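# Open the locker door fully and leave it open

## Task

Swing the locker's door open to its full extent so that it stays open without the robot holding it, never flinging it open hard, and keep the robot upright and untilted throughout.

## Robot and tools

ROBOT. A LinearBot: an omnidirectional wheeled base with a roughly 1.75 m column. A carriage rides 1.0 m along the column (lift_m) and holds two identical six-joint arms, left and right, each ending in a two-finger gripper. Arm bases sit about 0.57 m + lift_m above the floor, 0.27 m ahead of the column and 0.33 m to either side; carriage parts hang about 0.15 m lower. A hand reaches about 0.78 m from its shoulder but only about 0.38 m below its arm base. The hand is about 0.16 m long, 0.1 m wide (0.14 m open). Parked arm joints 1 to 6: 0, 0.05, 0.05, 1.45, 0, 0; parked, the robot is about 0.95 m wide by 0.7 m long. The wheel motors are weak (2 N m), so they stop on contact at light pushes.

CAMERAS. carriage_camera is fixed on the carriage, facing forward and tilted about 20 degrees down. left_wrist_camera and right_wrist_camera look out past the fingertips. Images are 504x504 pixels.

FRAMES. Base frame: origin on the floor below the base centre, x forward, y left, z up, metres. left_hand and right_hand in results are the midpoint between that gripper's pads, in this frame; quat_wxyz rotates base axes into hand axes (hand z along the fingers, fingers open along hand y; upright hand with joints 1, 5, 6 at 0 reads (1, 0, 0, 0)). These readings drift from the truth, more so at long reach. Odometry frame is the base frame at scene start; base_odometry counts wheel rotation only, so slip shows as travel; heading is positive to the left, -3.142 to 3.142.

execute_actions. Arguments: actions, a list with one action or none (empty just reports), and cameras, a list of names from carriage_camera, left_wrist_camera, right_wrist_camera, all (omitted, null or ["all"] gives all; [] gives none). An action may hold base, joints, or both, started together.
base: one command only, a relative offset from where the base last reported itself: translate_m (metres, forward +, -2 to 2), strafe_m (metres, left +, -2 to 2) or rotate_rad (radians, counter-clockwise +, -6.3 to 6.3).
joints: a single dictionary keyed by joint name covering both arms and the lift; each value is an absolute target, not an offset. lift_m 0 to 1 m. For each side (left_/right_): joint1_rad -2.617 to 3.054 (yaw about vertical, 0 ahead, + left); joint2_rad 0 to 3.141 (shoulder: 0 upper arm back and level, 1.57 vertical, 3.14 forward and level); joint3_rad 0 to 3.141 (elbow: 0 folded, 3.14 straight); joint4_rad -1.57 to 1.57 (wrist pitch, + lifts fingertips); joint5_rad -1.57 to 1.57 (wrist yaw, + swings fingertips right, opposite to joint1); joint6_rad -2.094 to 2.094 (roll about finger axis, + clockwise viewed from the forearm); gripper_m 0 to 0.093 (pad gap, metres). Arm joints move at up to 1.8 rad/s (1 to 3) and 2.7 rad/s (4 to 6); an action lasts at most 15 s. Unknown keys or out-of-range values reject the whole call. Omitted joints or base may keep pushing toward earlier targets unseen.

wait: seconds, 0 to 10; commands nothing and returns state and images.
zoom_image: camera name and region [x0, y0, x1, y1] in pixels of that camera's latest full image, at most 504 by 504.
read_manual: section, only "licences"; returns licence text, moves nothing.
finished_scene: scene, the current scene's integer; ends it irreversibly after the last command settles, and reports success. The door must already stay open by itself.

RESULT LINES. base_status and joint_status give how each motion of the last accepted action ended: done (for the base, wheels turned fully, even if slipping; tiny moves may fall short yet say done); off_target (rested away from target, may still push); contact_stop or time_out (target dropped, holding in place). "joint command not followed" with a cause line means a self-collision check withheld that arm's targets (joints show not_followed); the gripper target still runs and the withheld targets may retry later. on_its_own covers what was not commanded; "held at" is the held target, not the position. motor_effort is percent of maximum, + toward higher values, with peak in brackets; readings carry fixed and random error. Falling lift effort while descending means a hand rests on something; drive_wheels clearly higher at rest than after free driving means the base is pressing. MOTOR HOT warns from 75 °C; OVER-TEMPERATURE FAULT at 90 °C pauses that arm for 10 s, at 100 °C the arm goes limp and drops; affected keys show limit_stop_at_motor_heat and should be resent. ARM HIT flags a hard self-hit.

CAUTIONS. Swing the door gently, not with a fast arm or base lunge. Arms have no contact stop: a blocked arm keeps pushing and snaps to target once free. The base contact stop and lift stop trigger late or never; the base can coast up to 0.3 m after an arm touches. After being blocked, back off about 0.2 m along the reverse path (or undo a turn), repeat if still pressed. The column can strike an overhanging edge; reversing into one can topple the robot. Tipping is most likely with carriage high, arms extended, loads held or while pulling; no sensor shows a lean, only pictures. Never let the arms hit or squeeze each other; when withheld, move the withheld arm clear first, then the other in a later call. Outstretched arms heat quickly, even empty. The scene keeps running while you think, holding your last command.

Each tool is called after ">>>" by a JSON object that holds its "fn" and its "kwargs", one argument or row to a line.

## Session

>>> {"fn": "execute_actions", "kwargs": {
  "actions": []
}}

Scene clock: 0.00 s.
base_odometry: x=+0.000 y=+0.000 heading=+0.000 (m, m, rad; odometry frame)
base_status: not commanded
joint_positions: lift_m=+0.298 left_joint1_rad=+0.002 left_joint2_rad=+0.060 left_joint3_rad=+0.030 left_joint4_rad=+1.397 left_joint5_rad=-0.045 left_joint6_rad=+0.000 left_gripper_m=+0.095 right_joint1_rad=+0.016 right_joint2_rad=+0.041 right_joint3_rad=+0.037 right_joint4_rad=+1.474 right_joint5_rad=-0.002 right_joint6_rad=+0.025 right_gripper_m=+0.094
joint_status: not commanded
motor_effort: lift_m=+23 drive_wheels=+4 (%)
left_hand: x=+0.3115 y=+0.3379 z=+1.2932 quat_wxyz=(+0.995, -0.023, +0.102, +0.003) (m; base frame)
right_hand: x=+0.2848 y=-0.3293 z=+1.2987 quat_wxyz=(+0.999, -0.001, +0.050, +0.021) (m; base frame)
pictures: carriage_camera, left_wrist_camera, right_wrist_camera
Images, in order (width x height): carriage_camera 504x504, left_wrist_camera 504x504, right_wrist_camera 504x504.

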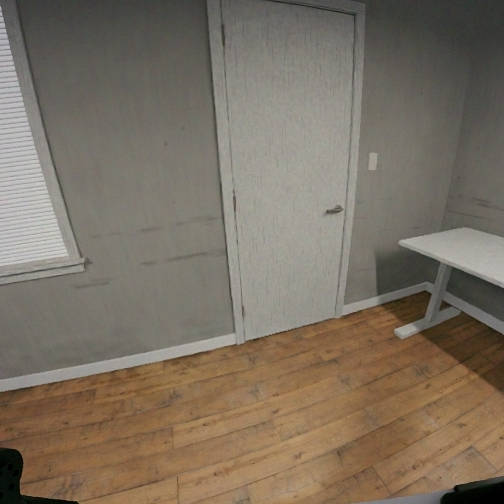

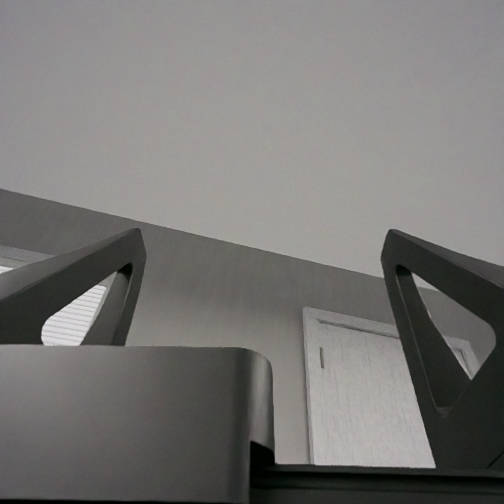

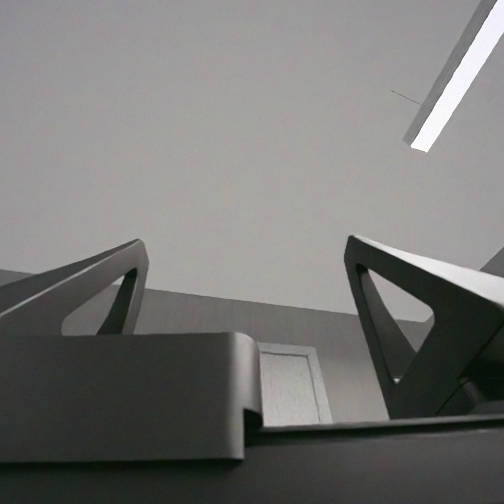

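Look sideways with the wrists.

>>> {"fn": "execute_actions", "kwargs": {
  "actions": [
    {"joints":{"left_joint4_rad":0.3,"left_joint5_rad":-1.5,"right_joint4_rad":0.3,"right_joint5_rad":1.5}}
  ],
  "cameras": ["left_wrist_camera","right_wrist_camera"]
}}

Scene clock: 4.80 s.
base_odometry: x=+0.000 y=+0.000 heading=+0.000 (m, m, rad; odometry frame)
base_status: not commanded
joint_positions: lift_m=+0.298 left_joint1_rad=+0.002 left_joint2_rad=+0.060 left_joint3_rad=+0.030 left_joint4_rad=+0.304 left_joint5_rad=-1.493 left_joint6_rad=+0.000 left_gripper_m=+0.095 right_joint1_rad=+0.016 right_joint2_rad=+0.041 right_joint3_rad=+0.037 right_joint4_rad=+0.310 right_joint5_rad=+1.492 right_joint6_rad=+0.025 right_gripper_m=+0.094
joint_status: all done
motor_effort: lift_m=+23(23) drive_wheels=+1(1) (%)
left_hand: x=+0.3456 y=+0.5016 z=+1.0763 quat_wxyz=(+0.585, -0.542, +0.443, +0.411) (m; base frame)
right_hand: x=+0.3462 y=-0.5000 z=+1.0804 quat_wxyz=(+0.601, +0.549, +0.432, -0.389) (m; base frame)
pictures: left_wrist_camera, right_wrist_camera
Images, in order (width x height): left_wrist_camera 504x504, right_wrist_camera 504x504.

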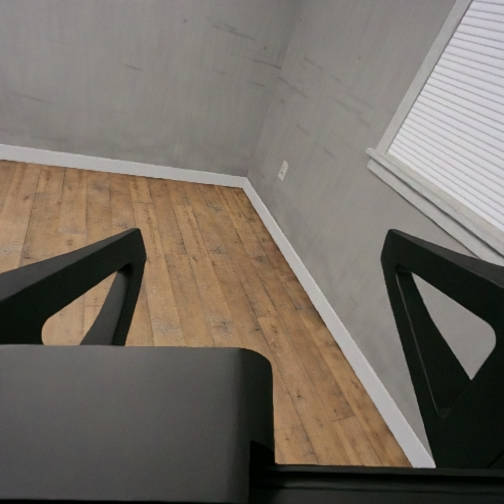

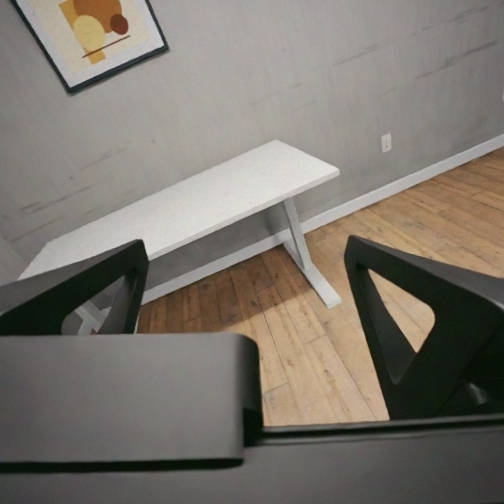

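>>> {"fn": "execute_actions", "kwargs": {
  "actions": [
    {"base":{"rotate_rad":-2.75},"joints":{"left_joint4_rad":1.45,"left_joint5_rad":0,"right_joint4_rad":1.45,"right_joint5_rad":0}}
  ],
  "cameras": ["carriage_camera"]
}}

Scene clock: 12.47 s.
base_odometry: x=+0.000 y=+0.000 heading=-2.749 (m, m, rad; odometry frame)
base_status: done
joint_positions: lift_m=+0.298 left_joint1_rad=+0.002 left_joint2_rad=+0.060 left_joint3_rad=+0.030 left_joint4_rad=+1.445 left_joint5_rad=-0.008 left_joint6_rad=+0.000 left_gripper_m=+0.095 right_joint1_rad=+0.016 right_joint2_rad=+0.041 right_joint3_rad=+0.037 right_joint4_rad=+1.437 right_joint5_rad=+0.010 right_joint6_rad=+0.025 right_gripper_m=+0.094
joint_status: all done
motor_effort: lift_m=+23(23) drive_wheels=+7(28) (%)
left_hand: x=+0.2999 y=+0.3315 z=+1.2955 quat_wxyz=(+0.997, -0.004, +0.078, +0.001) (m; base frame)
right_hand: x=+0.2937 y=-0.3312 z=+1.2976 quat_wxyz=(+0.997, +0.005, +0.069, +0.020) (m; base frame)
pictures: carriage_camera
Images, in order (width x height): carriage_camera 504x504.

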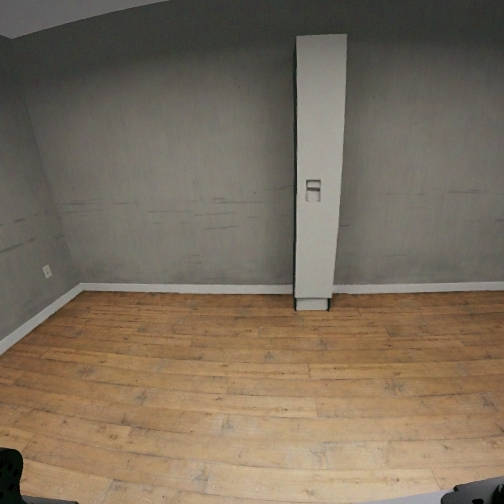

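>>> {"fn": "execute_actions", "kwargs": {
  "actions": [
    {"base":{"strafe_m":-0.16}}
  ],
  "cameras": []
}}

>>> {"fn": "execute_actions", "kwargs": {
  "actions": [
    {"base":{"translate_m":1.2},"joints":{"right_joint4_rad":0.0,"right_joint6_rad":0,"right_joint1_rad":0}}
  ],
  "cameras": ["carriage_camera","right_wrist_camera"]
}}

Scene clock: 22.00 s.
base_odometry: x=-0.061 y=+0.148 heading=-2.750 (m, m, rad; odometry frame)
base_status: done
joint_positions: lift_m=+0.298 left_joint1_rad=+0.002 left_joint2_rad=+0.060 left_joint3_rad=+0.030 left_joint4_rad=+1.445 left_joint5_rad=-0.007 left_joint6_rad=+0.000 left_gripper_m=+0.095 right_joint1_rad=+0.016 right_joint2_rad=+0.041 right_joint3_rad=+0.037 right_joint4_rad=+1.438 right_joint5_rad=+0.008 right_joint6_rad=+0.025 right_gripper_m=+0.094
joint_status: not commanded
motor_effort: lift_m=+23(23) drive_wheels=-5(23) (%)
left_hand: x=+0.2998 y=+0.3313 z=+1.2955 quat_wxyz=(+0.997, -0.003, +0.078, +0.001) (m; base frame)
right_hand: x=+0.2936 y=-0.3310 z=+1.2976 quat_wxyz=(+0.997, +0.005, +0.068, +0.020) (m; base frame)
pictures: none
No camera images: the call's "cameras" was empty. Leave "cameras" out to get every camera's image.

Scene clock: 26.80 s.
base_odometry: x=-1.171 y=-0.309 heading=-2.750 (m, m, rad; odometry frame)
base_status: done
joint_positions: lift_m=+0.298 left_joint1_rad=+0.002 left_joint2_rad=+0.060 left_joint3_rad=+0.030 left_joint4_rad=+1.448 left_joint5_rad=-0.007 left_joint6_rad=+0.000 left_gripper_m=+0.095 right_joint1_rad=+0.007 right_joint2_rad=+0.041 right_joint3_rad=+0.037 right_joint4_rad=+0.007 right_joint5_rad=+0.008 right_joint6_rad=+0.004 right_gripper_m=+0.094
joint_status: all done
motor_effort: lift_m=+23(23) drive_wheels=-4(27) (%)
left_hand: x=+0.2993 y=+0.3313 z=+1.2956 quat_wxyz=(+0.997, -0.003, +0.077, +0.001) (m; base frame)
right_hand: x=+0.5059 y=-0.3298 z=+1.0548 quat_wxyz=(+0.708, +0.002, +0.706, +0.001) (m; base frame)
pictures: carriage_camera, right_wrist_camera
Images, in order (width x height): carriage_camera 504x504, right_wrist_camera 504x504.

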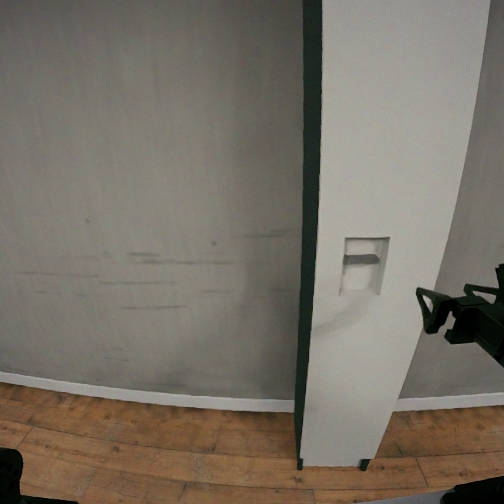

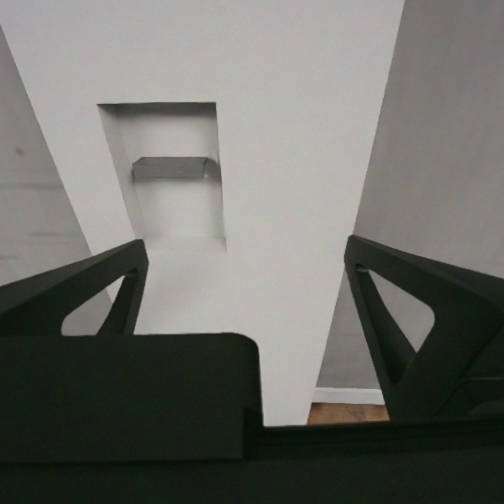

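>>> {"fn": "execute_actions", "kwargs": {
  "actions": [
    {"base":{"strafe_m":0.07},"joints":{"right_joint6_rad":1.57,"right_gripper_m":0.065,"lift_m":0.315}}
  ],
  "cameras": []
}}

>>> {"fn": "execute_actions", "kwargs": {
  "actions": [
    {"base":{"translate_m":0.12}}
  ],
  "cameras": ["carriage_camera","right_wrist_camera"]
}}

>>> {"fn": "zoom_image", "kwargs": {
  "camera": "carriage_camera",
  "region": [304,200,504,400]
}}

Scene clock: 37.10 s.
base_odometry: x=-1.144 y=-0.374 heading=-2.751 (m, m, rad; odometry frame)
base_status: done
joint_positions: lift_m=+0.315 left_joint1_rad=+0.002 left_joint2_rad=+0.060 left_joint3_rad=+0.030 left_joint4_rad=+1.448 left_joint5_rad=-0.006 left_joint6_rad=+0.000 left_gripper_m=+0.095 right_joint1_rad=+0.007 right_joint2_rad=+0.041 right_joint3_rad=+0.037 right_joint4_rad=+0.003 right_joint5_rad=+0.008 right_joint6_rad=+1.564 right_gripper_m=+0.065
joint_status: all done
motor_effort: lift_m=+24(30) drive_wheels=-2(23) (%)
left_hand: x=+0.2993 y=+0.3312 z=+1.3126 quat_wxyz=(+0.997, -0.003, +0.077, +0.001) (m; base frame)
right_hand: x=+0.5059 y=-0.3297 z=+1.0709 quat_wxyz=(+0.502, +0.499, +0.502, +0.498) (m; base frame)
pictures: none
No camera images: the call's "cameras" was empty. Leave "cameras" out to get every camera's image.

Scene clock: 38.90 s.
base_odometry: x=-1.255 y=-0.420 heading=-2.750 (m, m, rad; odometry frame)
base_status: done
joint_positions: lift_m=+0.315 left_joint1_rad=+0.002 left_joint2_rad=+0.060 left_joint3_rad=+0.030 left_joint4_rad=+1.448 left_joint5_rad=-0.006 left_joint6_rad=+0.000 left_gripper_m=+0.095 right_joint1_rad=+0.007 right_joint2_rad=+0.041 right_joint3_rad=+0.037 right_joint4_rad=+0.003 right_joint5_rad=+0.008 right_joint6_rad=+1.564 right_gripper_m=+0.065
joint_status: not commanded
motor_effort: lift_m=+24(24) drive_wheels=-3(22) (%)
left_hand: x=+0.2992 y=+0.3312 z=+1.3126 quat_wxyz=(+0.997, -0.003, +0.076, +0.001) (m; base frame)
right_hand: x=+0.5059 y=-0.3297 z=+1.0709 quat_wxyz=(+0.502, +0.499, +0.502, +0.498) (m; base frame)
pictures: carriage_camera, right_wrist_camera
Images, in order (width x height): carriage_camera 504x504, right_wrist_camera 504x504.

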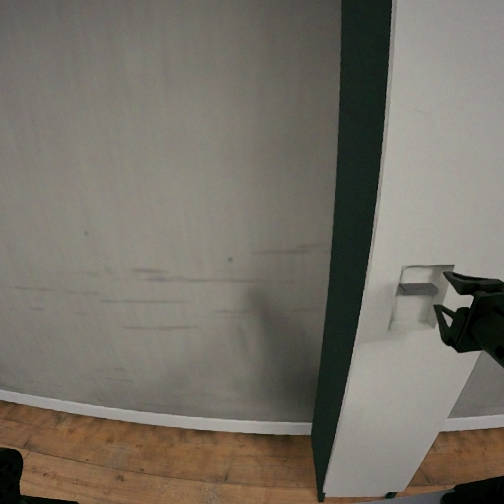

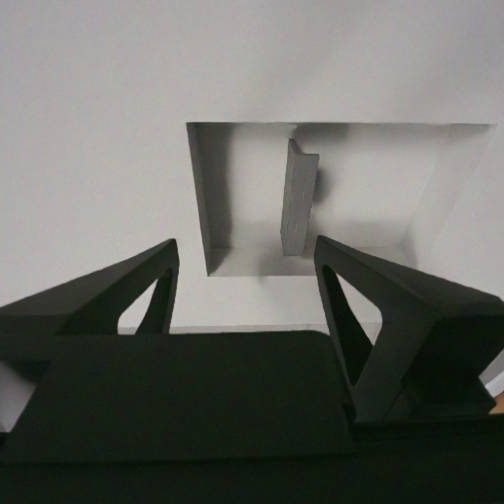

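Region (304, 200, 504, 400) of carriage_camera's 504x504 image, scaled by 2.520, with more detail than that image has.

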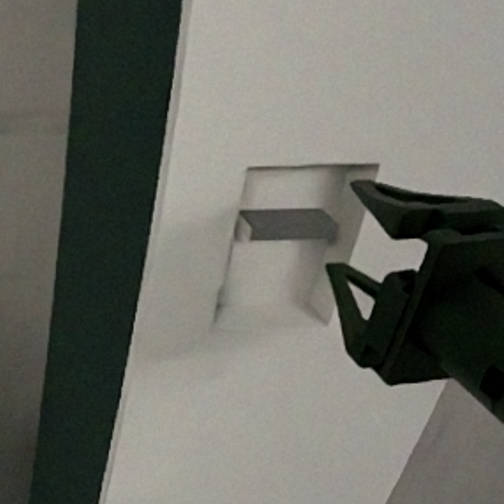

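>>> {"fn": "execute_actions", "kwargs": {
  "actions": [
    {"base":{"translate_m":0.03},"joints":{"lift_m":0.279}}
  ],
  "cameras": ["carriage_camera","right_wrist_camera"]
}}

Scene clock: 42.70 s.
base_odometry: x=-1.283 y=-0.432 heading=-2.750 (m, m, rad; odometry frame)
base_status: done
joint_positions: lift_m=+0.279 left_joint1_rad=+0.002 left_joint2_rad=+0.060 left_joint3_rad=+0.030 left_joint4_rad=+1.450 left_joint5_rad=-0.006 left_joint6_rad=+0.000 left_gripper_m=+0.095 right_joint1_rad=+0.007 right_joint2_rad=+0.041 right_joint3_rad=+0.037 right_joint4_rad=-0.003 right_joint5_rad=+0.008 right_joint6_rad=+1.565 right_gripper_m=+0.065
joint_status: all done
motor_effort: lift_m=+21(22) drive_wheels=-3(29) (%)
left_hand: x=+0.2988 y=+0.3311 z=+1.2770 quat_wxyz=(+0.997, -0.003, +0.076, +0.001) (m; base frame)
right_hand: x=+0.5059 y=-0.3297 z=+1.0336 quat_wxyz=(+0.500, +0.501, +0.503, +0.496) (m; base frame)
pictures: carriage_camera, right_wrist_camera
Images, in order (width x height): carriage_camera 504x504, right_wrist_camera 504x504.

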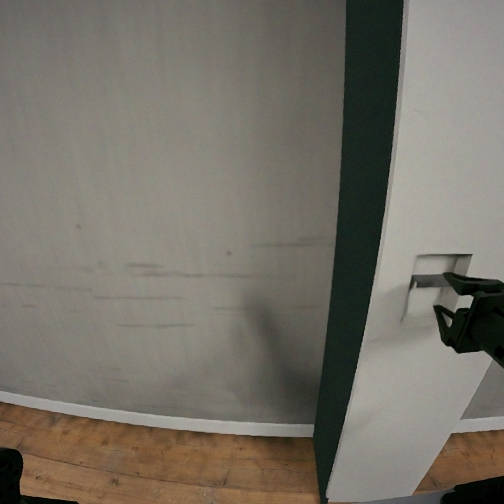

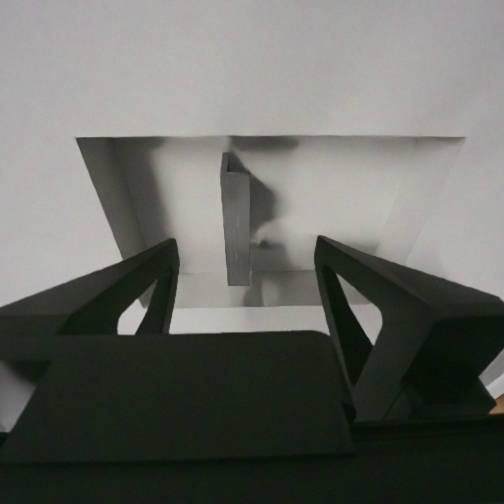

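>>> {"fn": "execute_actions", "kwargs": {
  "actions": [
    {"base":{"translate_m":0.035},"joints":{"lift_m":0.283}}
  ],
  "cameras": ["right_wrist_camera"]
}}

>>> {"fn": "execute_actions", "kwargs": {
  "actions": [
    {"joints":{"right_gripper_m":0}}
  ],
  "cameras": ["carriage_camera","right_wrist_camera"]
}}

Scene clock: 47.77 s.
base_odometry: x=-1.315 y=-0.445 heading=-2.749 (m, m, rad; odometry frame)
base_status: done
joint_positions: lift_m=+0.283 left_joint1_rad=+0.002 left_joint2_rad=+0.060 left_joint3_rad=+0.030 left_joint4_rad=+1.450 left_joint5_rad=-0.006 left_joint6_rad=+0.000 left_gripper_m=+0.095 right_joint1_rad=+0.007 right_joint2_rad=+0.041 right_joint3_rad=+0.037 right_joint4_rad=+0.000 right_joint5_rad=+0.008 right_joint6_rad=+1.565 right_gripper_m=+0.065
joint_status: all done
motor_effort: lift_m=+25(30) drive_wheels=-2(30) (%)
left_hand: x=+0.2988 y=+0.3311 z=+1.2806 quat_wxyz=(+0.997, -0.003, +0.076, +0.001) (m; base frame)
right_hand: x=+0.5059 y=-0.3297 z=+1.0380 quat_wxyz=(+0.501, +0.500, +0.502, +0.497) (m; base frame)
pictures: right_wrist_camera
Images, in order (width x height): right_wrist_camera 504x504.

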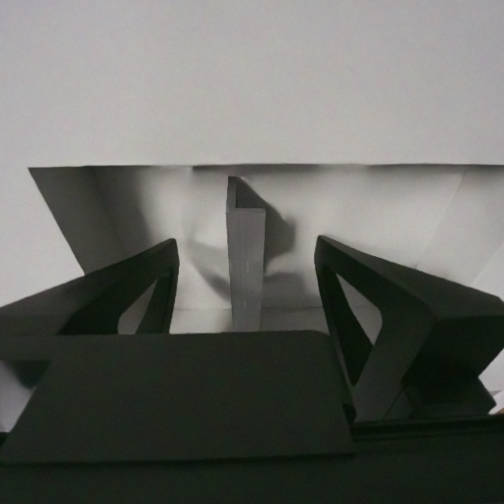

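Scene clock: 48.40 s.
base_odometry: x=-1.315 y=-0.445 heading=-2.749 (m, m, rad; odometry frame)
base_status: not commanded
joint_positions: lift_m=+0.283 left_joint1_rad=+0.002 left_joint2_rad=+0.060 left_joint3_rad=+0.030 left_joint4_rad=+1.449 left_joint5_rad=-0.005 left_joint6_rad=+0.000 left_gripper_m=+0.095 right_joint1_rad=+0.007 right_joint2_rad=+0.041 right_joint3_rad=+0.037 right_joint4_rad=+0.004 right_joint5_rad=+0.007 right_joint6_rad=+1.565 right_gripper_m=+0.012
joint_status: right_gripper_m off_target (ended at +0.012, target +0.000)
motor_effort: lift_m=+25(25) drive_wheels=-2(3) (%)
left_hand: x=+0.2989 y=+0.3310 z=+1.2806 quat_wxyz=(+0.997, -0.003, +0.076, +0.001) (m; base frame)
right_hand: x=+0.5059 y=-0.3295 z=+1.0391 quat_wxyz=(+0.502, +0.499, +0.501, +0.499) (m; base frame)
pictures: carriage_camera, right_wrist_camera
Images, in order (width x height): carriage_camera 504x504, right_wrist_camera 504x504.

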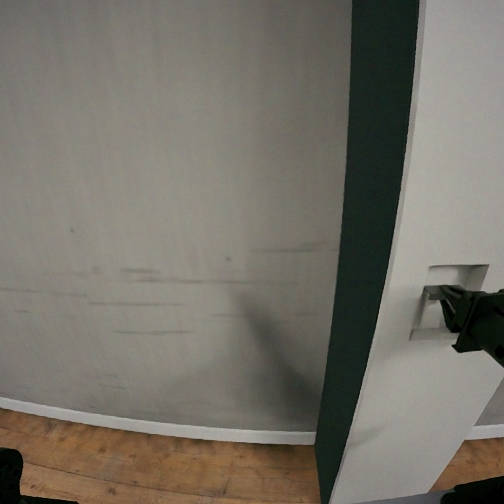

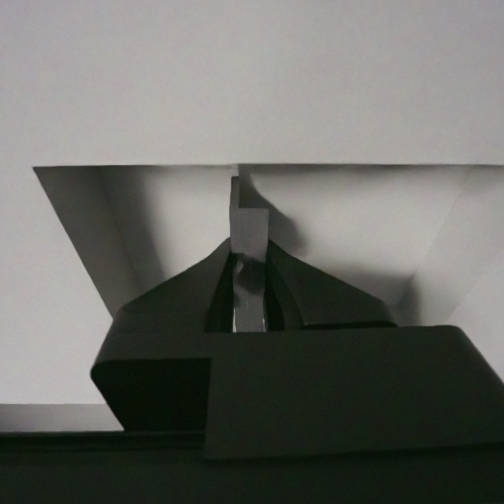

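>>> {"fn": "execute_actions", "kwargs": {
  "actions": [
    {"joints":{"lift_m":0.323}}
  ],
  "cameras": ["right_wrist_camera"]
}}

Scene clock: 52.23 s.
base_odometry: x=-1.315 y=-0.445 heading=-2.749 (m, m, rad; odometry frame)
base_status: not commanded
joint_positions: lift_m=+0.323 left_joint1_rad=+0.002 left_joint2_rad=+0.060 left_joint3_rad=+0.030 left_joint4_rad=+1.449 left_joint5_rad=-0.005 left_joint6_rad=+0.000 left_gripper_m=+0.095 right_joint1_rad=+0.007 right_joint2_rad=+0.041 right_joint3_rad=+0.018 right_joint4_rad=-0.078 right_joint5_rad=+0.006 right_joint6_rad=+1.568 right_gripper_m=+0.013
joint_status: all done
motor_effort: lift_m=+26(31) drive_wheels=+3(4) (%)
left_hand: x=+0.2990 y=+0.3310 z=+1.3205 quat_wxyz=(+0.997, -0.002, +0.076, +0.001) (m; base frame)
right_hand: x=+0.5058 y=-0.3294 z=+1.0494 quat_wxyz=(+0.475, +0.524, +0.526, +0.473) (m; base frame)
pictures: right_wrist_camera
Images, in order (width x height): right_wrist_camera 504x504.

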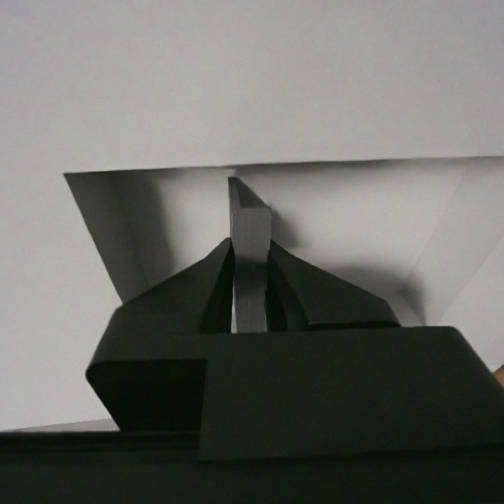

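Compliant wrist; add wrist torque.

>>> {"fn": "execute_actions", "kwargs": {
  "actions": [
    {"joints":{"right_joint4_rad":0.25,"right_joint3_rad":0.08}}
  ],
  "cameras": ["right_wrist_camera"]
}}

>>> {"fn": "execute_actions", "kwargs": {
  "actions": [
    {"base":{"translate_m":-0.03},"joints":{"right_joint4_rad":0.25}}
  ],
  "cameras": ["carriage_camera","right_wrist_camera"]
}}

Scene clock: 55.77 s.
base_odometry: x=-1.315 y=-0.445 heading=-2.750 (m, m, rad; odometry frame)
base_status: not commanded
joint_positions: lift_m=+0.323 left_joint1_rad=+0.002 left_joint2_rad=+0.060 left_joint3_rad=+0.030 left_joint4_rad=+1.449 left_joint5_rad=-0.005 left_joint6_rad=+0.000 left_gripper_m=+0.095 right_joint1_rad=+0.007 right_joint2_rad=+0.041 right_joint3_rad=+0.018 right_joint4_rad=-0.038 right_joint5_rad=+0.005 right_joint6_rad=+1.568 right_gripper_m=+0.013
joint_status: right_joint3_rad off_target (ended at +0.018, target +0.080); right_joint4_rad off_target (ended at -0.038, target +0.250)
motor_effort: lift_m=+26(26) drive_wheels=+7(7) (%)
left_hand: x=+0.2990 y=+0.3310 z=+1.3205 quat_wxyz=(+0.997, -0.002, +0.076, +0.001) (m; base frame)
right_hand: x=+0.5066 y=-0.3292 z=+1.0592 quat_wxyz=(+0.485, +0.514, +0.516, +0.484) (m; base frame)
pictures: right_wrist_camera
Images, in order (width x height): right_wrist_camera 504x504.

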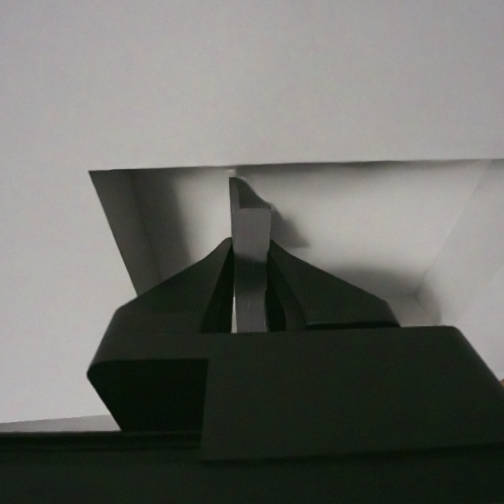

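Scene clock: 56.73 s.
base_odometry: x=-1.287 y=-0.434 heading=-2.749 (m, m, rad; odometry frame)
base_status: done
joint_positions: lift_m=+0.323 left_joint1_rad=+0.002 left_joint2_rad=+0.060 left_joint3_rad=+0.030 left_joint4_rad=+1.449 left_joint5_rad=-0.005 left_joint6_rad=+0.000 left_gripper_m=+0.095 right_joint1_rad=+0.007 right_joint2_rad=+0.057 right_joint3_rad=+0.018 right_joint4_rad=-0.021 right_joint5_rad=-0.002 right_joint6_rad=+1.557 right_gripper_m=+0.013
joint_status: right_joint4_rad off_target (ended at -0.021, target +0.250)
motor_effort: lift_m=+26(26) drive_wheels=-2(30) (%)
left_hand: x=+0.2990 y=+0.3310 z=+1.3205 quat_wxyz=(+0.997, -0.002, +0.076, +0.001) (m; base frame)
right_hand: x=+0.5076 y=-0.3280 z=+1.0597 quat_wxyz=(+0.486, +0.509, +0.520, +0.484) (m; base frame)
pictures: carriage_camera, right_wrist_camera
Images, in order (width x height): carriage_camera 504x504, right_wrist_camera 504x504.

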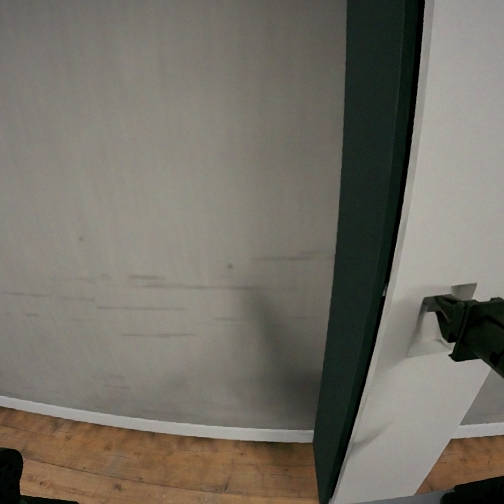

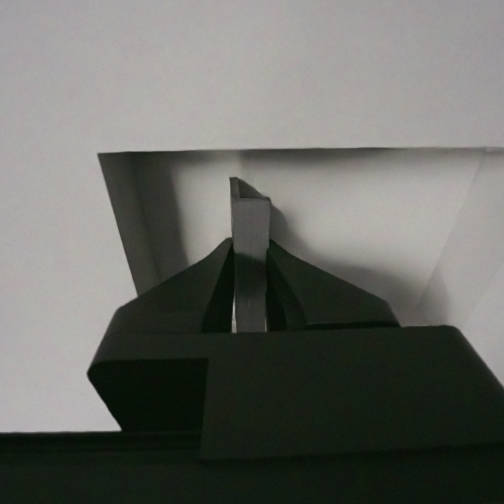

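>>> {"fn": "execute_actions", "kwargs": {
  "actions": [
    {"base":{"translate_m":-0.05},"joints":{"right_joint4_rad":0.0,"right_joint3_rad":0.04,"lift_m":0.29}}
  ],
  "cameras": []
}}

>>> {"fn": "execute_actions", "kwargs": {
  "actions": [
    {"base":{"strafe_m":-0.11},"joints":{"right_joint5_rad":-0.5}}
  ],
  "cameras": ["right_wrist_camera"]
}}

>>> {"fn": "execute_actions", "kwargs": {
  "actions": [
    {"base":{"translate_m":-0.04},"joints":{"right_joint5_rad":-0.4}}
  ],
  "cameras": ["carriage_camera","right_wrist_camera"]
}}

Scene clock: 62.13 s.
base_odometry: x=-1.241 y=-0.415 heading=-2.750 (m, m, rad; odometry frame)
base_status: done
joint_positions: lift_m=+0.290 left_joint1_rad=+0.002 left_joint2_rad=+0.060 left_joint3_rad=+0.030 left_joint4_rad=+1.449 left_joint5_rad=-0.004 left_joint6_rad=+0.000 left_gripper_m=+0.095 right_joint1_rad=-0.003 right_joint2_rad=+0.057 right_joint3_rad=+0.018 right_joint4_rad=+0.027 right_joint5_rad=+0.034 right_joint6_rad=+1.561 right_gripper_m=+0.012
joint_status: all done
motor_effort: lift_m=+21(22) drive_wheels=+3(30) (%)
left_hand: x=+0.2990 y=+0.3308 z=+1.2879 quat_wxyz=(+0.997, -0.002, +0.076, +0.001) (m; base frame)
right_hand: x=+0.5079 y=-0.3368 z=+1.0388 quat_wxyz=(+0.509, +0.510, +0.496, +0.485) (m; base frame)
pictures: none
No camera images: the call's "cameras" was empty. Leave "cameras" out to get every camera's image.

Scene clock: 63.73 s.
base_odometry: x=-1.283 y=-0.313 heading=-2.750 (m, m, rad; odometry frame)
base_status: done
joint_positions: lift_m=+0.290 left_joint1_rad=+0.002 left_joint2_rad=+0.060 left_joint3_rad=+0.030 left_joint4_rad=+1.449 left_joint5_rad=-0.004 left_joint6_rad=+0.000 left_gripper_m=+0.095 right_joint1_rad=+0.009 right_joint2_rad=+0.057 right_joint3_rad=+0.018 right_joint4_rad=+0.025 right_joint5_rad=-0.572 right_joint6_rad=+1.567 right_gripper_m=+0.012
joint_status: right_joint5_rad off_target (ended at -0.572, target -0.500)
motor_effort: lift_m=+21(21) drive_wheels=+2(19) (%)
left_hand: x=+0.2990 y=+0.3308 z=+1.2879 quat_wxyz=(+0.997, -0.002, +0.076, +0.001) (m; base frame)
right_hand: x=+0.4798 y=-0.2350 z=+1.0388 quat_wxyz=(+0.333, +0.339, +0.625, +0.619) (m; base frame)
pictures: right_wrist_camera
Images, in order (width x height): right_wrist_camera 504x504.

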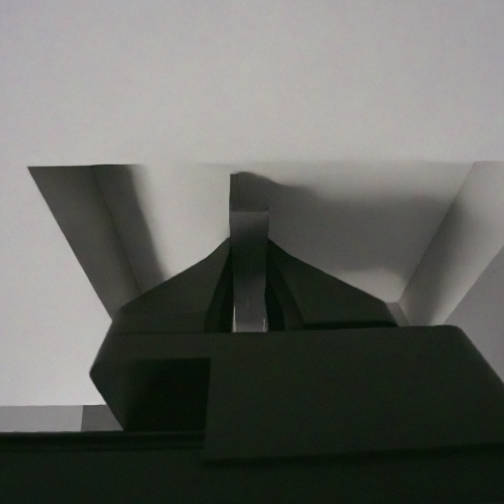

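Scene clock: 64.93 s.
base_odometry: x=-1.246 y=-0.298 heading=-2.750 (m, m, rad; odometry frame)
base_status: done
joint_positions: lift_m=+0.290 left_joint1_rad=+0.002 left_joint2_rad=+0.060 left_joint3_rad=+0.030 left_joint4_rad=+1.448 left_joint5_rad=-0.004 left_joint6_rad=+0.000 left_gripper_m=+0.095 right_joint1_rad=+0.010 right_joint2_rad=+0.057 right_joint3_rad=+0.018 right_joint4_rad=+0.025 right_joint5_rad=-0.441 right_joint6_rad=+1.563 right_gripper_m=+0.012
joint_status: right_joint5_rad off_target (ended at -0.441, target -0.400)
motor_effort: lift_m=+21(21) drive_wheels=+1(28) (%)
left_hand: x=+0.2991 y=+0.3308 z=+1.2879 quat_wxyz=(+0.997, -0.002, +0.076, +0.001) (m; base frame)
right_hand: x=+0.4909 y=-0.2545 z=+1.0387 quat_wxyz=(+0.374, +0.378, +0.603, +0.595) (m; base frame)
pictures: carriage_camera, right_wrist_camera
Images, in order (width x height): carriage_camera 504x504, right_wrist_camera 504x504.

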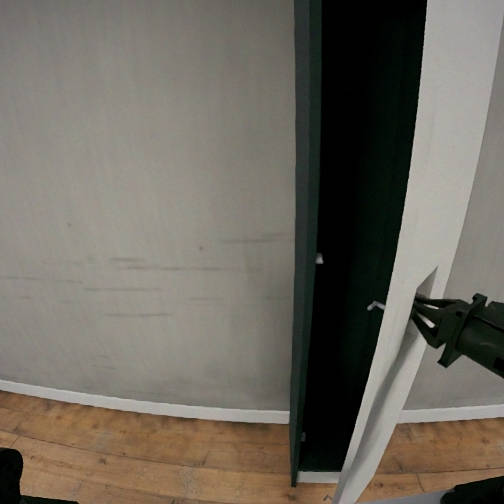

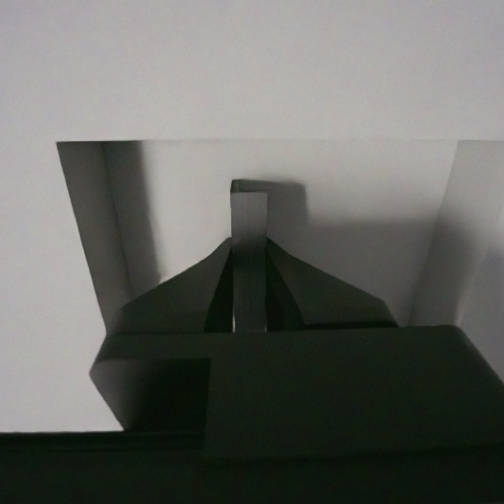

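>>> {"fn": "execute_actions", "kwargs": {
  "actions": [
    {"joints":{"right_gripper_m":0.05}}
  ],
  "cameras": []
}}

>>> {"fn": "execute_actions", "kwargs": {
  "actions": [
    {"base":{"translate_m":-0.36}}
  ],
  "cameras": ["carriage_camera"]
}}

>>> {"fn": "execute_actions", "kwargs": {
  "actions": [
    {"base":{"strafe_m":0.2},"joints":{"right_joint5_rad":0,"right_joint6_rad":0,"right_joint2_rad":1.2,"right_joint3_rad":1.2,"right_gripper_m":0}}
  ],
  "cameras": ["carriage_camera","right_wrist_camera"]
}}

Scene clock: 72.13 s.
base_odometry: x=-1.246 y=-0.298 heading=-2.750 (m, m, rad; odometry frame)
base_status: not commanded
joint_positions: lift_m=+0.290 left_joint1_rad=+0.002 left_joint2_rad=+0.060 left_joint3_rad=+0.030 left_joint4_rad=+1.448 left_joint5_rad=-0.004 left_joint6_rad=+0.000 left_gripper_m=+0.095 right_joint1_rad=+0.008 right_joint2_rad=+0.057 right_joint3_rad=+0.018 right_joint4_rad=+0.014 right_joint5_rad=-0.412 right_joint6_rad=+1.564 right_gripper_m=+0.050
joint_status: all done
on_its_own: right_joint5_rad moved +0.029 to your old target -0.400
motor_effort: lift_m=+21(21) drive_wheels=+2(2) (%)
left_hand: x=+0.2991 y=+0.3308 z=+1.2879 quat_wxyz=(+0.997, -0.002, +0.076, +0.001) (m; base frame)
right_hand: x=+0.4930 y=-0.2592 z=+1.0360 quat_wxyz=(+0.379, +0.390, +0.600, +0.587) (m; base frame)
pictures: none
No camera images: the call's "cameras" was empty. Leave "cameras" out to get every camera's image.

Scene clock: 74.93 s.
base_odometry: x=-0.914 y=-0.160 heading=-2.750 (m, m, rad; odometry frame)
base_status: done
joint_positions: lift_m=+0.290 left_joint1_rad=+0.002 left_joint2_rad=+0.060 left_joint3_rad=+0.030 left_joint4_rad=+1.450 left_joint5_rad=-0.004 left_joint6_rad=+0.000 left_gripper_m=+0.095 right_joint1_rad=+0.008 right_joint2_rad=+0.057 right_joint3_rad=+0.018 right_joint4_rad=+0.011 right_joint5_rad=-0.410 right_joint6_rad=+1.564 right_gripper_m=+0.050
joint_status: not commanded
motor_effort: lift_m=+21(21) drive_wheels=-2(25) (%)
left_hand: x=+0.2988 y=+0.3308 z=+1.2880 quat_wxyz=(+0.997, -0.002, +0.076, +0.001) (m; base frame)
right_hand: x=+0.4931 y=-0.2595 z=+1.0353 quat_wxyz=(+0.379, +0.391, +0.600, +0.586) (m; base frame)
pictures: carriage_camera
Images, in order (width x height): carriage_camera 504x504.

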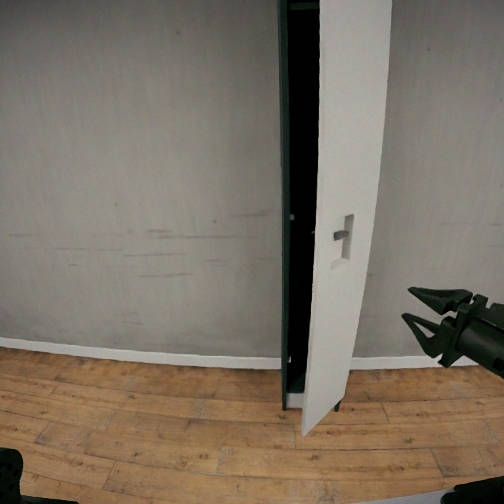

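Scene clock: 77.13 s.
base_odometry: x=-0.837 y=-0.345 heading=-2.749 (m, m, rad; odometry frame)
base_status: done
joint_positions: lift_m=+0.290 left_joint1_rad=+0.002 left_joint2_rad=+0.060 left_joint3_rad=+0.030 left_joint4_rad=+1.450 left_joint5_rad=-0.004 left_joint6_rad=+0.000 left_gripper_m=+0.095 right_joint1_rad=+0.008 right_joint2_rad=+1.187 right_joint3_rad=+1.176 right_joint4_rad=+0.002 right_joint5_rad=-0.007 right_joint6_rad=+0.006 right_gripper_m=+0.001
joint_status: all done
motor_effort: lift_m=+21(21) drive_wheels=-2(21) (%)
left_hand: x=+0.2988 y=+0.3308 z=+1.2880 quat_wxyz=(+0.997, -0.002, +0.076, +0.001) (m; base frame)
right_hand: x=+0.6712 y=-0.3254 z=+1.2764 quat_wxyz=(+0.704, -0.003, +0.710, +0.007) (m; base frame)
pictures: carriage_camera, right_wrist_camera
Images, in order (width x height): carriage_camera 504x504, right_wrist_camera 504x504.

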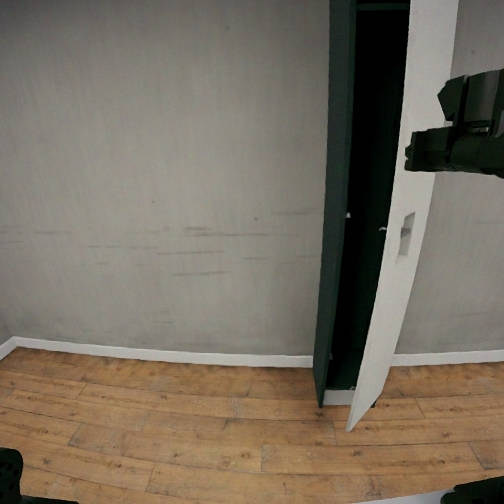

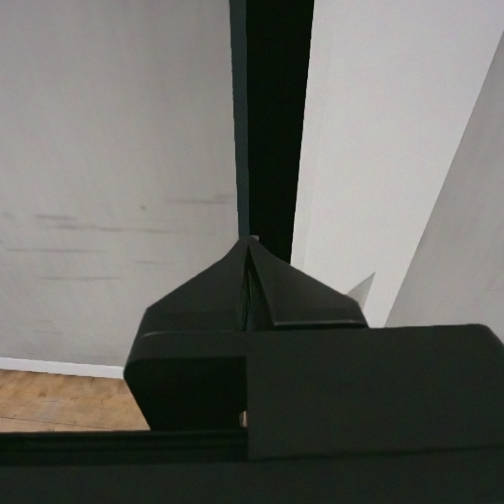

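>>> {"fn": "execute_actions", "kwargs": {
  "actions": [
    {"base":{"strafe_m":0.13},"joints":{"right_joint5_rad":0.7}}
  ],
  "cameras": []
}}

>>> {"fn": "execute_actions", "kwargs": {
  "actions": [
    {"base":{"translate_m":0.24}}
  ],
  "cameras": ["carriage_camera","right_wrist_camera"]
}}

Scene clock: 85.27 s.
base_odometry: x=-0.787 y=-0.465 heading=-2.749 (m, m, rad; odometry frame)
base_status: done
joint_positions: lift_m=+0.290 left_joint1_rad=+0.002 left_joint2_rad=+0.060 left_joint3_rad=+0.030 left_joint4_rad=+1.450 left_joint5_rad=-0.004 left_joint6_rad=+0.000 left_gripper_m=+0.095 right_joint1_rad=+0.007 right_joint2_rad=+1.187 right_joint3_rad=+1.176 right_joint4_rad=+0.002 right_joint5_rad=+0.690 right_joint6_rad=+0.006 right_gripper_m=+0.001
joint_status: all done
motor_effort: lift_m=+21(21) drive_wheels=-2(26) (%)
left_hand: x=+0.2988 y=+0.3308 z=+1.2880 quat_wxyz=(+0.997, -0.002, +0.076, +0.001) (m; base frame)
right_hand: x=+0.6326 y=-0.4371 z=+1.2767 quat_wxyz=(+0.664, +0.238, +0.669, -0.236) (m; base frame)
pictures: none
No camera images: the call's "cameras" was empty. Leave "cameras" out to get every camera's image.

Scene clock: 87.63 s.
base_odometry: x=-1.009 y=-0.557 heading=-2.749 (m, m, rad; odometry frame)
base_status: done
joint_positions: lift_m=+0.290 left_joint1_rad=+0.002 left_joint2_rad=+0.060 left_joint3_rad=+0.030 left_joint4_rad=+1.450 left_joint5_rad=-0.004 left_joint6_rad=+0.000 left_gripper_m=+0.095 right_joint1_rad=+0.007 right_joint2_rad=+1.187 right_joint3_rad=+1.176 right_joint4_rad=+0.002 right_joint5_rad=+0.691 right_joint6_rad=+0.006 right_gripper_m=+0.001
joint_status: not commanded
motor_effort: lift_m=+21(21) drive_wheels=-4(24) (%)
left_hand: x=+0.2988 y=+0.3308 z=+1.2880 quat_wxyz=(+0.997, -0.002, +0.076, +0.001) (m; base frame)
right_hand: x=+0.6325 y=-0.4372 z=+1.2767 quat_wxyz=(+0.664, +0.238, +0.669, -0.237) (m; base frame)
pictures: carriage_camera, right_wrist_camera
Images, in order (width x height): carriage_camera 504x504, right_wrist_camera 504x504.

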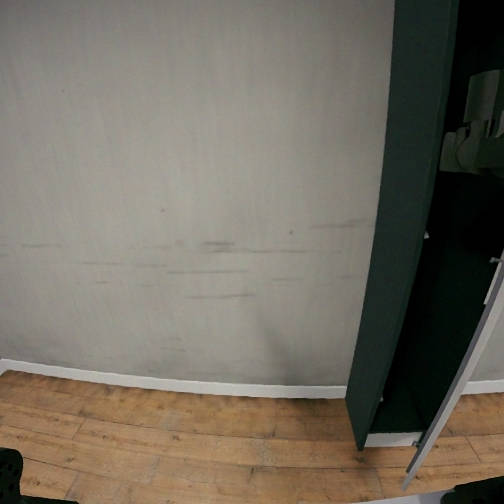

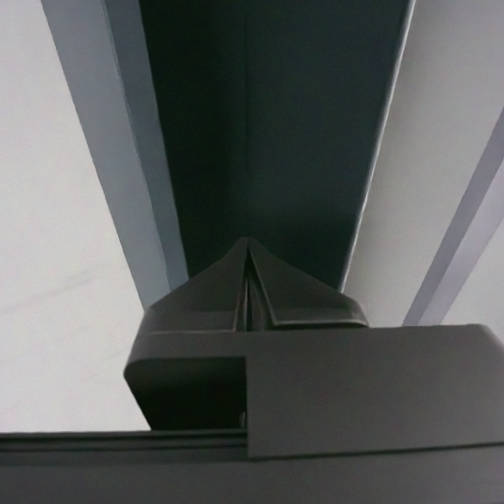

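>>> {"fn": "execute_actions", "kwargs": {
  "actions": [
    {"base":{"strafe_m":-0.09}}
  ],
  "cameras": ["carriage_camera"]
}}

>>> {"fn": "execute_actions", "kwargs": {
  "actions": [
    {"base":{"strafe_m":-0.08}}
  ],
  "cameras": ["carriage_camera","right_wrist_camera"]
}}

Scene clock: 96.30 s.
base_odometry: x=-1.043 y=-0.474 heading=-2.748 (m, m, rad; odometry frame)
base_status: done
joint_positions: lift_m=+0.290 left_joint1_rad=+0.002 left_joint2_rad=+0.060 left_joint3_rad=+0.030 left_joint4_rad=+1.450 left_joint5_rad=-0.004 left_joint6_rad=+0.000 left_gripper_m=+0.095 right_joint1_rad=+0.007 right_joint2_rad=+1.187 right_joint3_rad=+1.176 right_joint4_rad=+0.002 right_joint5_rad=+0.691 right_joint6_rad=+0.002 right_gripper_m=+0.001
joint_status: not commanded
motor_effort: lift_m=+21(21) drive_wheels=-2(25) (%)
left_hand: x=+0.2988 y=+0.3308 z=+1.2880 quat_wxyz=(+0.997, -0.002, +0.076, +0.001) (m; base frame)
right_hand: x=+0.6326 y=-0.4371 z=+1.2767 quat_wxyz=(+0.663, +0.237, +0.669, -0.238) (m; base frame)
pictures: carriage_camera
Images, in order (width x height): carriage_camera 504x504.

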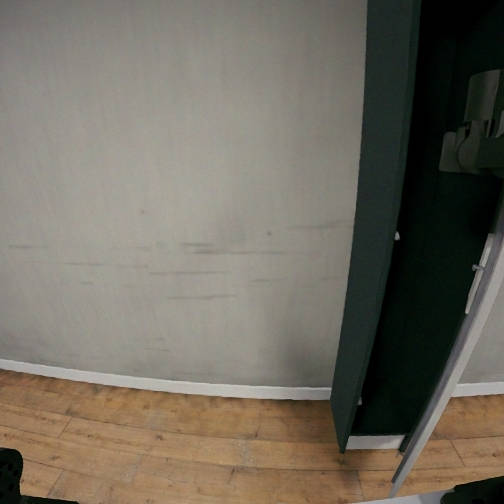

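Scene clock: 97.87 s.
base_odometry: x=-1.070 y=-0.410 heading=-2.748 (m, m, rad; odometry frame)
base_status: strafe_m contact_stop (by the wheels' count: -0.069 of -0.080)
joint_positions: lift_m=+0.290 left_joint1_rad=+0.002 left_joint2_rad=+0.060 left_joint3_rad=+0.030 left_joint4_rad=+1.450 left_joint5_rad=-0.003 left_joint6_rad=+0.000 left_gripper_m=+0.095 right_joint1_rad=+0.007 right_joint2_rad=+1.187 right_joint3_rad=+1.183 right_joint4_rad=-0.019 right_joint5_rad=+0.712 right_joint6_rad=+0.007 right_gripper_m=+0.001
joint_status: not commanded
motor_effort: lift_m=+21(21) drive_wheels=+0(28) (%)
left_hand: x=+0.2988 y=+0.3306 z=+1.2880 quat_wxyz=(+0.997, -0.001, +0.076, +0.001) (m; base frame)
right_hand: x=+0.6298 y=-0.4398 z=+1.2759 quat_wxyz=(+0.657, +0.244, +0.670, -0.245) (m; base frame)
pictures: carriage_camera, right_wrist_camera
Images, in order (width x height): carriage_camera 504x504, right_wrist_camera 504x504.

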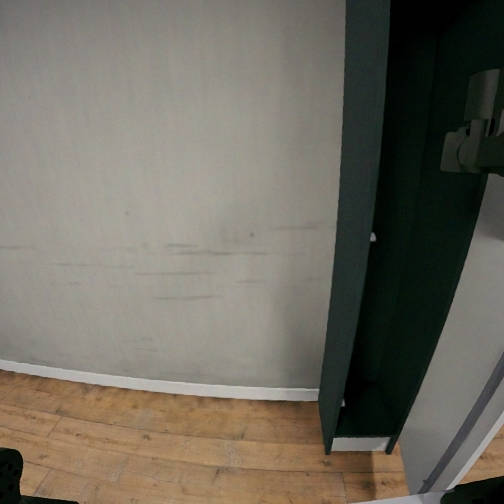

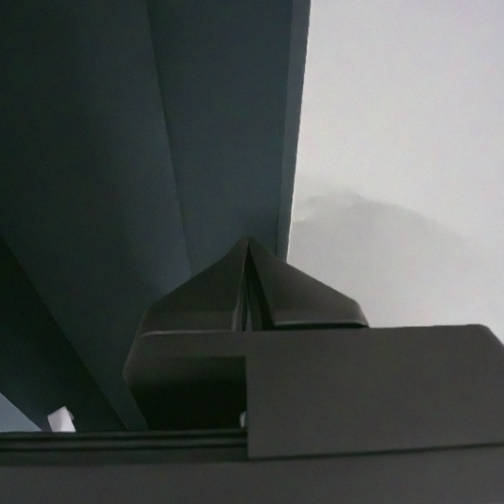

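>>> {"fn": "execute_actions", "kwargs": {
  "actions": [
    {"base":{"translate_m":-0.1}}
  ],
  "cameras": ["carriage_camera"]
}}

>>> {"fn": "execute_actions", "kwargs": {
  "actions": [
    {"base":{"strafe_m":-0.08}}
  ],
  "cameras": ["carriage_camera","right_wrist_camera"]
}}

Scene clock: 103.23 s.
base_odometry: x=-0.978 y=-0.372 heading=-2.748 (m, m, rad; odometry frame)
base_status: done
joint_positions: lift_m=+0.290 left_joint1_rad=+0.002 left_joint2_rad=+0.060 left_joint3_rad=+0.030 left_joint4_rad=+1.450 left_joint5_rad=-0.003 left_joint6_rad=+0.000 left_gripper_m=+0.095 right_joint1_rad=+0.007 right_joint2_rad=+1.187 right_joint3_rad=+1.183 right_joint4_rad=-0.015 right_joint5_rad=+0.709 right_joint6_rad=+0.006 right_gripper_m=+0.001
joint_status: not commanded
motor_effort: lift_m=+21(21) drive_wheels=-2(21) (%)
left_hand: x=+0.2987 y=+0.3306 z=+1.2880 quat_wxyz=(+0.997, -0.001, +0.075, +0.001) (m; base frame)
right_hand: x=+0.6301 y=-0.4394 z=+1.2766 quat_wxyz=(+0.658, +0.243, +0.669, -0.243) (m; base frame)
pictures: carriage_camera
Images, in order (width x height): carriage_camera 504x504.

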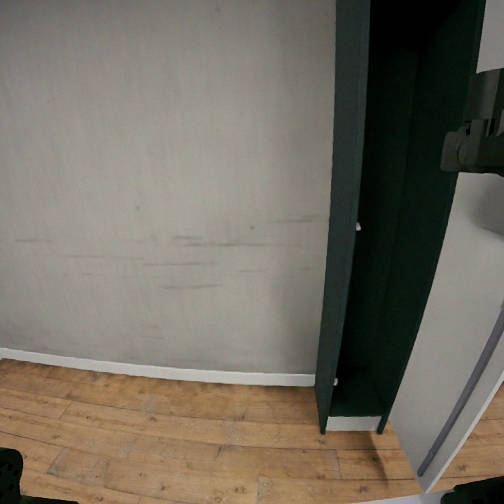

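Scene clock: 104.77 s.
base_odometry: x=-1.008 y=-0.298 heading=-2.749 (m, m, rad; odometry frame)
base_status: done
joint_positions: lift_m=+0.290 left_joint1_rad=+0.002 left_joint2_rad=+0.060 left_joint3_rad=+0.030 left_joint4_rad=+1.450 left_joint5_rad=-0.003 left_joint6_rad=+0.000 left_gripper_m=+0.095 right_joint1_rad=+0.005 right_joint2_rad=+1.187 right_joint3_rad=+1.183 right_joint4_rad=-0.015 right_joint5_rad=+0.708 right_joint6_rad=+0.006 right_gripper_m=+0.001
joint_status: not commanded
motor_effort: lift_m=+21(21) drive_wheels=-3(20) (%)
left_hand: x=+0.2987 y=+0.3306 z=+1.2880 quat_wxyz=(+0.997, -0.001, +0.075, +0.001) (m; base frame)
right_hand: x=+0.6301 y=-0.4399 z=+1.2766 quat_wxyz=(+0.659, +0.243, +0.669, -0.244) (m; base frame)
pictures: carriage_camera, right_wrist_camera
Images, in order (width x height): carriage_camera 504x504, right_wrist_camera 504x504.

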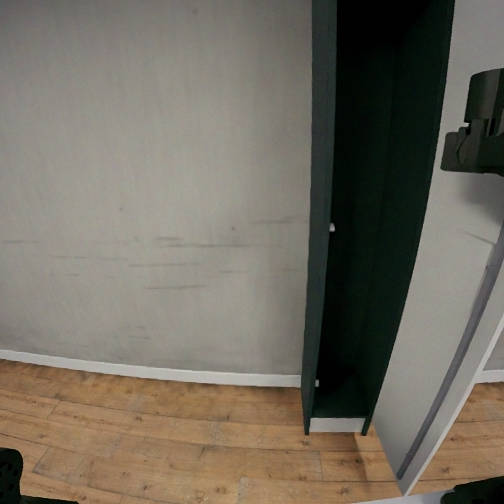

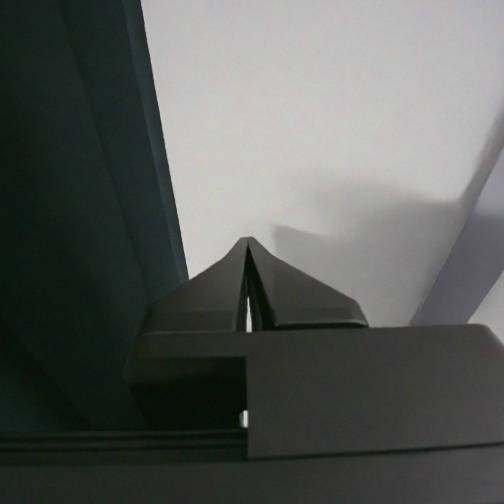

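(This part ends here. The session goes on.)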